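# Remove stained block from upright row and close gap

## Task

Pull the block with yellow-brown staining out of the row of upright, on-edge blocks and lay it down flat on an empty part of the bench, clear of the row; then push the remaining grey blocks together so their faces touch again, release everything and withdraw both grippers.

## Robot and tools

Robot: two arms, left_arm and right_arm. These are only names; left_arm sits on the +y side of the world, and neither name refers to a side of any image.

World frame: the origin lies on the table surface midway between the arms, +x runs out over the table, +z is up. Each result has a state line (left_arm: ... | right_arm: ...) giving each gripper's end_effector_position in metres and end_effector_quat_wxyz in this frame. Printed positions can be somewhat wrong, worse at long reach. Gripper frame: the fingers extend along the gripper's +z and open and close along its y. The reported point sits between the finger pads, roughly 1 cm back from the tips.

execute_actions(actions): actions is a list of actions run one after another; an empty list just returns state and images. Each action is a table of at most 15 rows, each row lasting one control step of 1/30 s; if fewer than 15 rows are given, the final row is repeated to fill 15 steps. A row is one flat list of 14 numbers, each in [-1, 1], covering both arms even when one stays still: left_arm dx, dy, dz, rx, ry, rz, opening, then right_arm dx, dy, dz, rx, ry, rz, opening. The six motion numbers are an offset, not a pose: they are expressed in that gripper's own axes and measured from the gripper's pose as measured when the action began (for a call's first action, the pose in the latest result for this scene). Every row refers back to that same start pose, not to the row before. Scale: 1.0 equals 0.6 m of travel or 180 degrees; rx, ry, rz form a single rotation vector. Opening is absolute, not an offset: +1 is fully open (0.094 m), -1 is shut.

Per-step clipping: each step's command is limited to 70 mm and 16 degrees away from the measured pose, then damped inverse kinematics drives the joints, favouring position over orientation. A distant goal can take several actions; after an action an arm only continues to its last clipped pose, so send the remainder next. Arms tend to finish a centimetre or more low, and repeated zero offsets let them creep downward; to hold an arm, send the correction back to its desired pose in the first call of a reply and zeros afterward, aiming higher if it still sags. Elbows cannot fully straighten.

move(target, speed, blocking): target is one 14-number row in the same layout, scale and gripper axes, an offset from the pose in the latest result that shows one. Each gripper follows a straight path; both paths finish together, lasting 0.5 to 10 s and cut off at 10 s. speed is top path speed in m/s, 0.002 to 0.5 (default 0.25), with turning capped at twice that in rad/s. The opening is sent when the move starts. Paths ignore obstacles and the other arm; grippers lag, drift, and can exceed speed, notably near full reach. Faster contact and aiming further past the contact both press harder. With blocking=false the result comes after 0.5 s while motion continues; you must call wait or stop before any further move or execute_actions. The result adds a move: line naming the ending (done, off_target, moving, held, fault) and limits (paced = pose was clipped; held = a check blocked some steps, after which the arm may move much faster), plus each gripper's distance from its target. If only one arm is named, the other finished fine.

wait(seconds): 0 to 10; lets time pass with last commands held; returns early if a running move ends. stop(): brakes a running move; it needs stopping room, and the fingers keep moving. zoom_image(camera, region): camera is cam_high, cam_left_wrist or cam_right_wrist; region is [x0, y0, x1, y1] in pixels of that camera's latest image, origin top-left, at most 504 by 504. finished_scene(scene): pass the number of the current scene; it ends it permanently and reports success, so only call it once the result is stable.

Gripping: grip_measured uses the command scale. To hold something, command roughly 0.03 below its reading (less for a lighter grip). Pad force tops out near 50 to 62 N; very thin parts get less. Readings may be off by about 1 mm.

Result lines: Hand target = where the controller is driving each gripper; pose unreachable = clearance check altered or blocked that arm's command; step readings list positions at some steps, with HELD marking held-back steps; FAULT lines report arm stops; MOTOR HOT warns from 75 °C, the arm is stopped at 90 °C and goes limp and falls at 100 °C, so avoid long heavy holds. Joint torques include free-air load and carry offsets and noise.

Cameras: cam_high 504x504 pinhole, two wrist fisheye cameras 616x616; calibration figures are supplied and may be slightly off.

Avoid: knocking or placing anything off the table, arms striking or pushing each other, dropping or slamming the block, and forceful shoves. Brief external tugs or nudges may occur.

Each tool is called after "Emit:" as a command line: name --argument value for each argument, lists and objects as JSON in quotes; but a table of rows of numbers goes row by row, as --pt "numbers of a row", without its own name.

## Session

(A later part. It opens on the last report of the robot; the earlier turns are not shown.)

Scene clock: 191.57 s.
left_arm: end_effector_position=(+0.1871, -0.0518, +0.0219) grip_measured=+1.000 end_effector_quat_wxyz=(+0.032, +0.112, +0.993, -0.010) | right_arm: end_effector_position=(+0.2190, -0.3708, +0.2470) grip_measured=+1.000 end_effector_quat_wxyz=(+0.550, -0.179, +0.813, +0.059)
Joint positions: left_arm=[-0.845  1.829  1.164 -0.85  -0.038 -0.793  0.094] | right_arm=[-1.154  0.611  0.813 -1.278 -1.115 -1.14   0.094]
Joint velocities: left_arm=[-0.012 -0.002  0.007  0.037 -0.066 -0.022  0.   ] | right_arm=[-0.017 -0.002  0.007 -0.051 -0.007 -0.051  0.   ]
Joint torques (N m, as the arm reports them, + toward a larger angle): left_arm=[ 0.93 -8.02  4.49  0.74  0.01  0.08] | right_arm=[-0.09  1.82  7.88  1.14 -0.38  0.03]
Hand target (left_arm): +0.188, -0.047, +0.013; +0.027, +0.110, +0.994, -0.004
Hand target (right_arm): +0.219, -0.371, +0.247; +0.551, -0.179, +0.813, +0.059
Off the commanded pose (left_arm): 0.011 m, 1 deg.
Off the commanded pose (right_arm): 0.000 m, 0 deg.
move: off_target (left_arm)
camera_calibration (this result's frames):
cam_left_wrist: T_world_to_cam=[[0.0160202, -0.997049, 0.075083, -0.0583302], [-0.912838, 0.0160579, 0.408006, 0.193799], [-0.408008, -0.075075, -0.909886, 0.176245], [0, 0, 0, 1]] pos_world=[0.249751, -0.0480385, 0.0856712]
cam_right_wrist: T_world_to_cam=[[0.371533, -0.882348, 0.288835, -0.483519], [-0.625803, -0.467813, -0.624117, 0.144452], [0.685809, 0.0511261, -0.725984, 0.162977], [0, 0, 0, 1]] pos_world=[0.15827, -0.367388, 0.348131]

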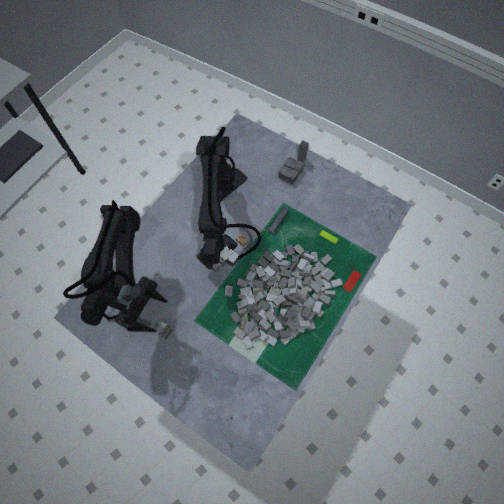

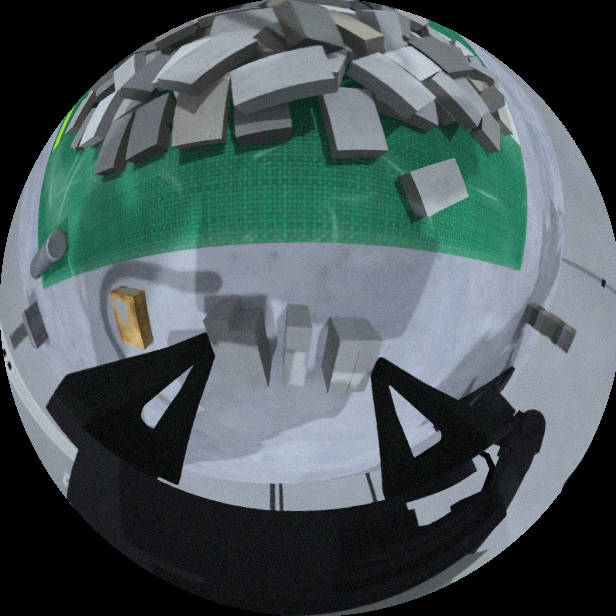

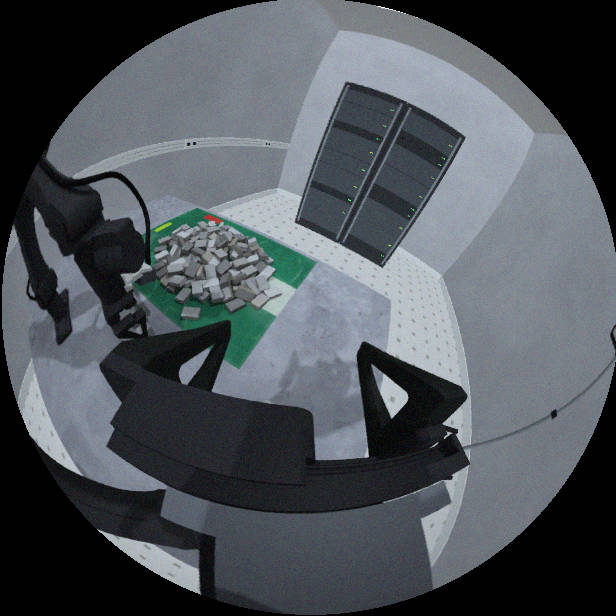

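Emit:
move --target '[0,0,-0.008,0,0,0,-0.08,0,0,0,0,0,0,1]' --speed 0.05

Emit:
wait --seconds 2

Emit:
move --target '[0,0,-0.008,0,0,0,1,0,0,0,0,0,0,1]' --speed 0.05

Emit:
move --target '[0,0,-0.25,0,0,0,1,0,0,0,0,0,0,1]'

Scene clock: 200.87 s.
left_arm: end_effector_position=(+0.1867, -0.0518, +0.0215) grip_measured=+0.250 end_effector_quat_wxyz=(+0.031, +0.112, +0.993, -0.010) | right_arm: end_effector_position=(+0.2189, -0.3709, +0.2468) grip_measured=+1.000 end_effector_quat_wxyz=(+0.550, -0.179, +0.814, +0.059)
Joint positions: left_arm=[-0.845  1.83   1.164 -0.851 -0.037 -0.793  0.059] | right_arm=[-1.154  0.611  0.813 -1.278 -1.114 -1.14   0.094]
Joint velocities: left_arm=[ 0.002 -0.022  0.002 -0.037  0.066  0.037 -0.   ] | right_arm=[-0.007 -0.002 -0.002  0.081 -0.081 -0.022  0.   ]
Joint torques (N m, as the arm reports them, + toward a larger angle): left_arm=[-0.03 -9.68  6.4   0.34  0.    0.03] | right_arm=[-0.09  1.82  7.9   1.14 -0.38  0.02]
Hand target (left_arm): +0.187, -0.052, +0.027; +0.032, +0.112, +0.993, -0.010
Hand target (right_arm): +0.219, -0.371, +0.247; +0.550, -0.179, +0.813, +0.059
Off the commanded pose (left_arm): 0.005 m, 0 deg.
Off the commanded pose (right_arm): 0.000 m, 0 deg.
move: done
camera_calibration (this result's frames):
cam_left_wrist: T_world_to_cam=[[0.0157144, -0.997095, 0.0745284, -0.0581982], [-0.911977, 0.0162668, 0.40992, 0.193449], [-0.409941, -0.0744098, -0.909072, 0.17615], [0, 0, 0, 1]] pos_world=[0.249547, -0.0480687, 0.0851715]
cam_right_wrist: T_world_to_cam=[[0.371225, -0.882413, 0.289031, -0.483589], [-0.626855, -0.467799, -0.623071, 0.144193], [0.685014, 0.0501189, -0.726804, 0.16286], [0, 0, 0, 1]] pos_world=[0.158347, -0.367434, 0.347983]

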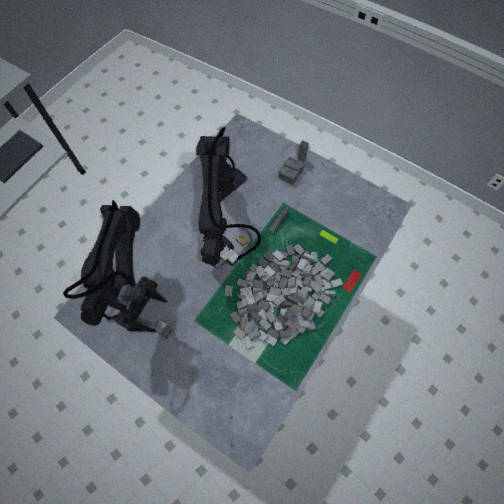

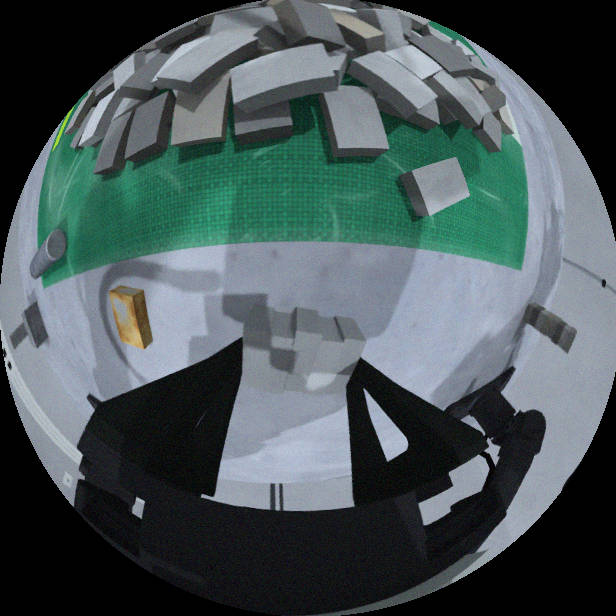

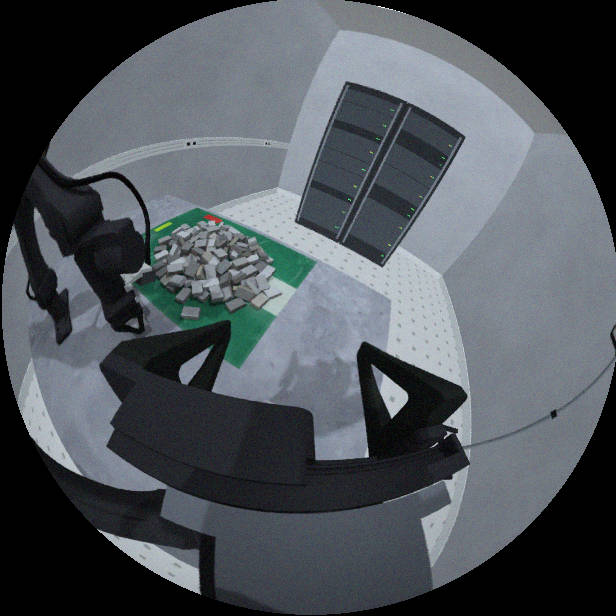

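Scene clock: 202.87 s.
left_arm: end_effector_position=(+0.1867, -0.0518, +0.0215) grip_measured=+0.250 end_effector_quat_wxyz=(+0.031, +0.112, +0.993, -0.010) | right_arm: end_effector_position=(+0.2189, -0.3709, +0.2468) grip_measured=+1.000 end_effector_quat_wxyz=(+0.550, -0.179, +0.814, +0.059)
Joint positions: left_arm=[-0.845  1.83   1.164 -0.851 -0.037 -0.793  0.059] | right_arm=[-1.154  0.611  0.813 -1.278 -1.114 -1.14   0.094]
Joint velocities: left_arm=[-0.007 -0.007  0.007  0.007  0.066 -0.051 -0.   ] | right_arm=[-0.012  0.017  0.007 -0.022  0.022 -0.007  0.   ]
Joint torques (N m, as the arm reports them, + toward a larger angle): left_arm=[ 0.   -9.69  6.41  0.35 -0.01  0.01] | right_arm=[-0.08  1.82  7.88  1.14 -0.38  0.03]
Hand target (left_arm): +0.187, -0.052, +0.027; +0.032, +0.112, +0.993, -0.010
Hand target (right_arm): +0.219, -0.371, +0.247; +0.550, -0.179, +0.813, +0.059
Off the commanded pose (left_arm): 0.005 m, 0 deg.
Off the commanded pose (right_arm): 0.000 m, 0 deg.
wait: 2.00 s; at rest by 0.17 s
camera_calibration (this result's frames):
cam_left_wrist: T_world_to_cam=[[0.0157144, -0.997095, 0.0745284, -0.0581982], [-0.911977, 0.0162668, 0.40992, 0.193449], [-0.409941, -0.0744098, -0.909072, 0.17615], [0, 0, 0, 1]] pos_world=[0.249547, -0.0480687, 0.0851715]
cam_right_wrist: T_world_to_cam=[[0.371225, -0.882413, 0.289031, -0.483589], [-0.626855, -0.467799, -0.623071, 0.144193], [0.685014, 0.0501189, -0.726804, 0.16286], [0, 0, 0, 1]] pos_world=[0.158347, -0.367434, 0.347983]

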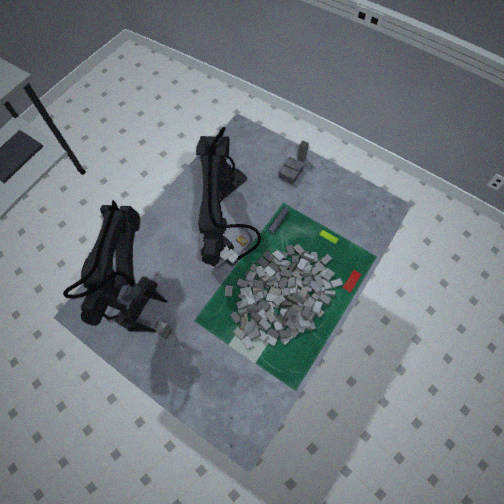

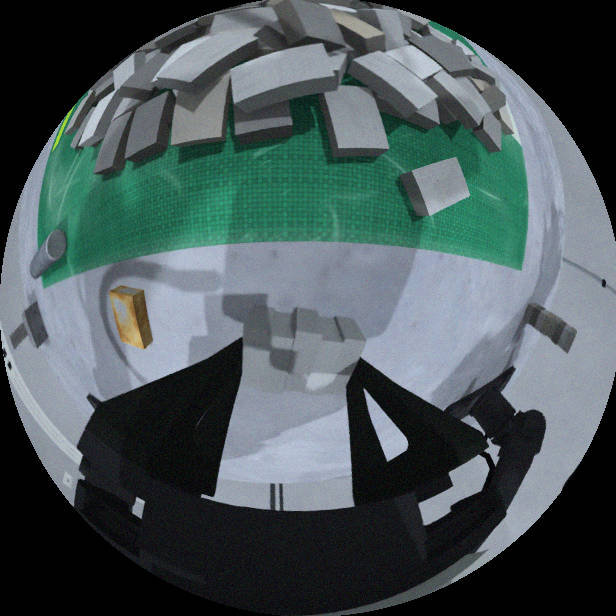

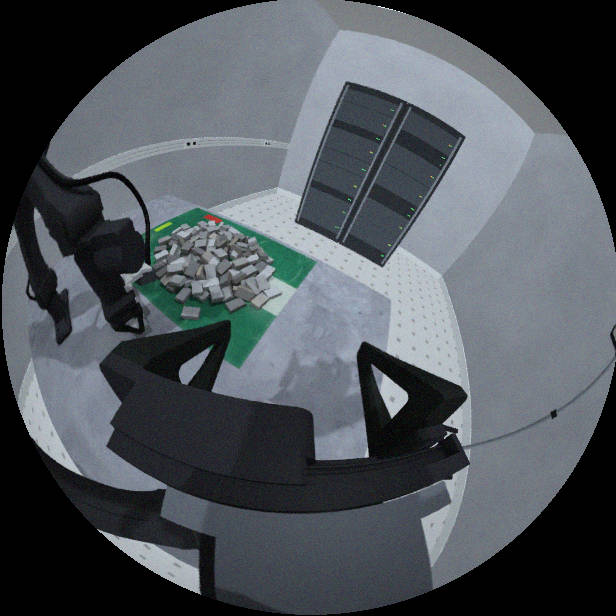

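Scene clock: 203.57 s.
left_arm: end_effector_position=(+0.1867, -0.0518, +0.0215) grip_measured=+1.000 end_effector_quat_wxyz=(+0.031, +0.112, +0.993, -0.010) | right_arm: end_effector_position=(+0.2189, -0.3711, +0.2465) grip_measured=+1.000 end_effector_quat_wxyz=(+0.549, -0.179, +0.814, +0.058)
Joint positions: left_arm=[-0.845  1.83   1.164 -0.851 -0.037 -0.793  0.094] | right_arm=[-1.154  0.611  0.813 -1.278 -1.112 -1.14   0.094]
Joint velocities: left_arm=[-0.022 -0.007  0.012  0.022 -0.081 -0.022  0.   ] | right_arm=[ 0.002  0.002 -0.002 -0.037 -0.051 -0.007  0.   ]
Joint torques (N m, as the arm reports them, + toward a larger angle): left_arm=[-0.02 -9.57  6.41  0.35  0.01 -0.01] | right_arm=[-0.08  1.82  7.89  1.14 -0.38  0.03]
Hand target (left_arm): +0.186, -0.052, +0.026; +0.031, +0.112, +0.993, -0.010
Hand target (right_arm): +0.219, -0.371, +0.247; +0.550, -0.179, +0.814, +0.059
Off the commanded pose (left_arm): 0.005 m, 0 deg.
Off the commanded pose (right_arm): 0.000 m, 0 deg.
move: done
camera_calibration (this result's frames):
cam_left_wrist: T_world_to_cam=[[0.0157144, -0.997095, 0.0745284, -0.0581982], [-0.911977, 0.0162668, 0.40992, 0.193449], [-0.409941, -0.0744098, -0.909072, 0.17615], [0, 0, 0, 1]] pos_world=[0.249547, -0.0480687, 0.0851715]
cam_right_wrist: T_world_to_cam=[[0.370918, -0.882478, 0.289228, -0.483659], [-0.627906, -0.467783, -0.622024, 0.143935], [0.684218, 0.0491118, -0.727622, 0.162743], [0, 0, 0, 1]] pos_world=[0.158424, -0.367481, 0.347835]

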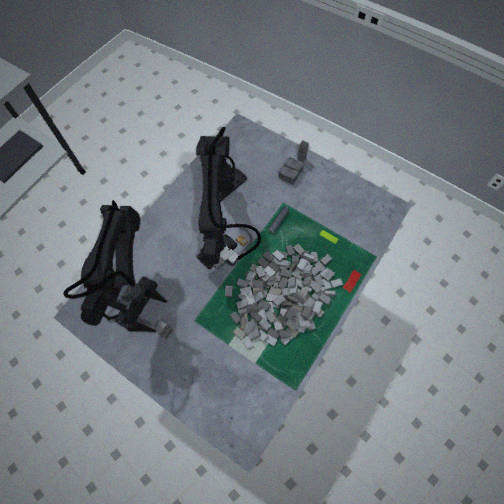

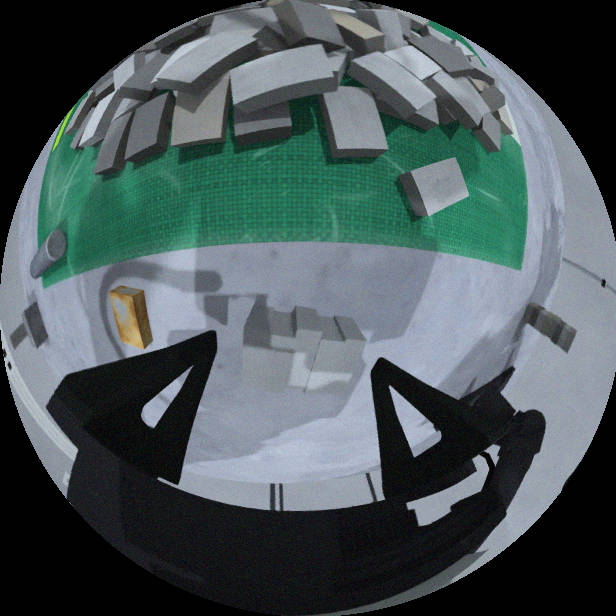

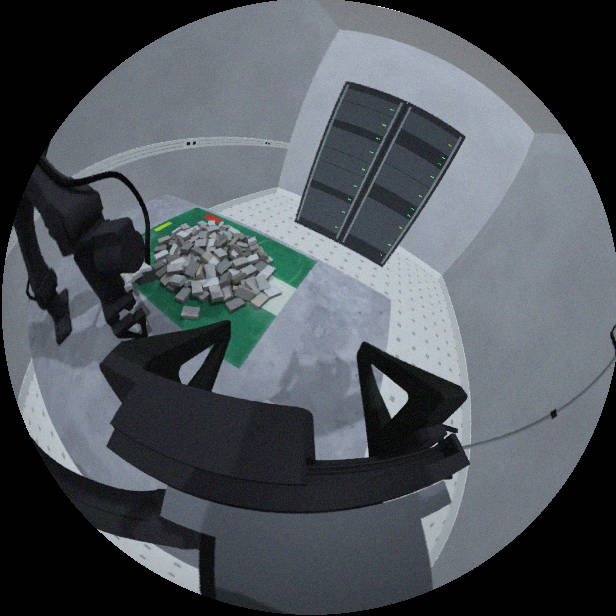

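Scene clock: 204.90 s.
left_arm: end_effector_position=(+0.1815, -0.0433, +0.1661) grip_measured=+1.000 end_effector_quat_wxyz=(+0.032, +0.109, +0.993, -0.011) | right_arm: end_effector_position=(+0.2188, -0.3712, +0.2463) grip_measured=+1.000 end_effector_quat_wxyz=(+0.549, -0.178, +0.815, +0.058)
Joint positions: left_arm=[-0.845  1.71   1.605 -1.409 -0.037 -0.799  0.094] | right_arm=[-1.154  0.611  0.813 -1.278 -1.111 -1.14   0.094]
Joint velocities: left_arm=[-0.022 -0.017 -0.017 -0.11  -0.022 -0.037  0.   ] | right_arm=[ 0.007 -0.002  0.002  0.066  0.022  0.007  0.   ]
Joint torques (N m, as the arm reports them, + toward a larger angle): left_arm=[-0.92 -7.95  7.64  0.33  0.01 -0.04] | right_arm=[-0.09  1.82  7.89  1.14 -0.38  0.03]
Hand target (left_arm): +0.178, -0.045, +0.171; +0.031, +0.112, +0.993, -0.010
Hand target (right_arm): +0.219, -0.371, +0.247; +0.549, -0.179, +0.814, +0.058
Off the commanded pose (left_arm): 0.008 m, 0 deg.
Off the commanded pose (right_arm): 0.000 m, 0 deg.
move: done
camera_calibration (this result's frames):
cam_left_wrist: T_world_to_cam=[[0.0216615, -0.996731, 0.0778389, -0.0620609], [-0.91273, 0.0120565, 0.408384, 0.129471], [-0.407988, -0.0798922, -0.909485, 0.305603], [0, 0, 0, 1]] pos_world=[0.244198, -0.0390037, 0.229898]
cam_right_wrist: T_world_to_cam=[[0.370611, -0.882542, 0.289425, -0.483729], [-0.628955, -0.467766, -0.620975, 0.143678], [0.68342, 0.0481046, -0.728439, 0.162626], [0, 0, 0, 1]] pos_world=[0.1585, -0.367527, 0.347687]

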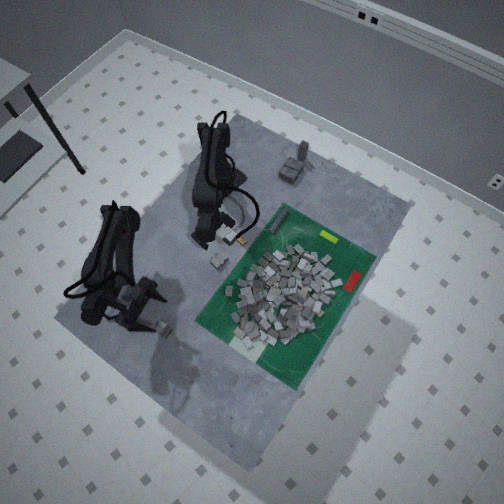

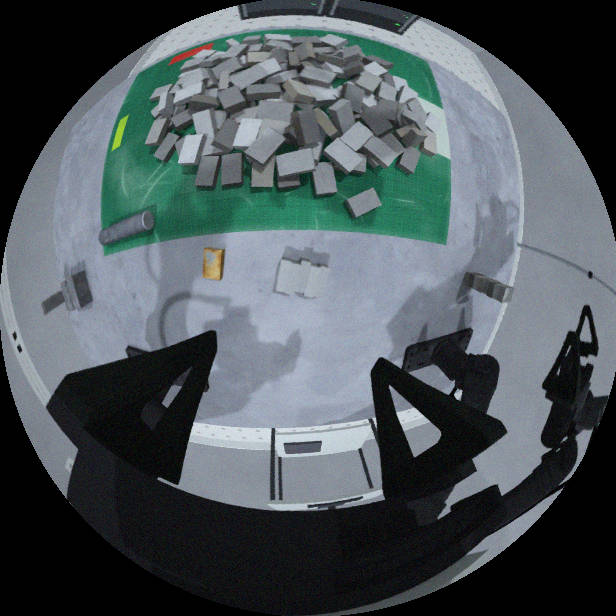

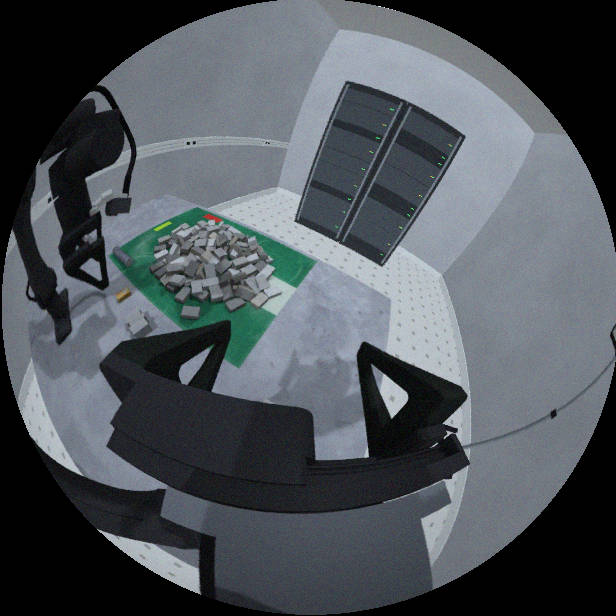

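Reading 0.25 = 59 mm; check.

Emit:
zoom_image --camera "cam_left_wrist" --region '[250,230,360,320]'

Region (250, 230, 360, 320) of cam_left_wrist's 616x616 image, scaled by 4.582, with more detail than that image has; it fills the top 412 rows of this view, and the rest is white.

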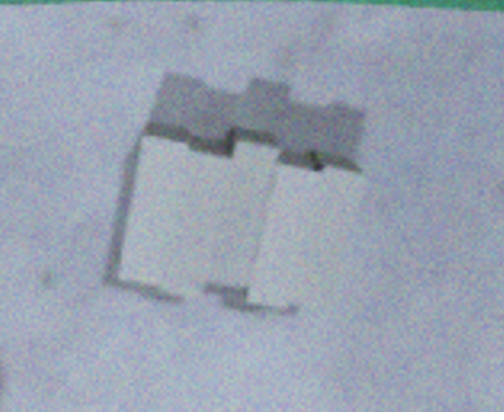

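Emit:
finished_scene --scene 2

The scene is finished: the task was done.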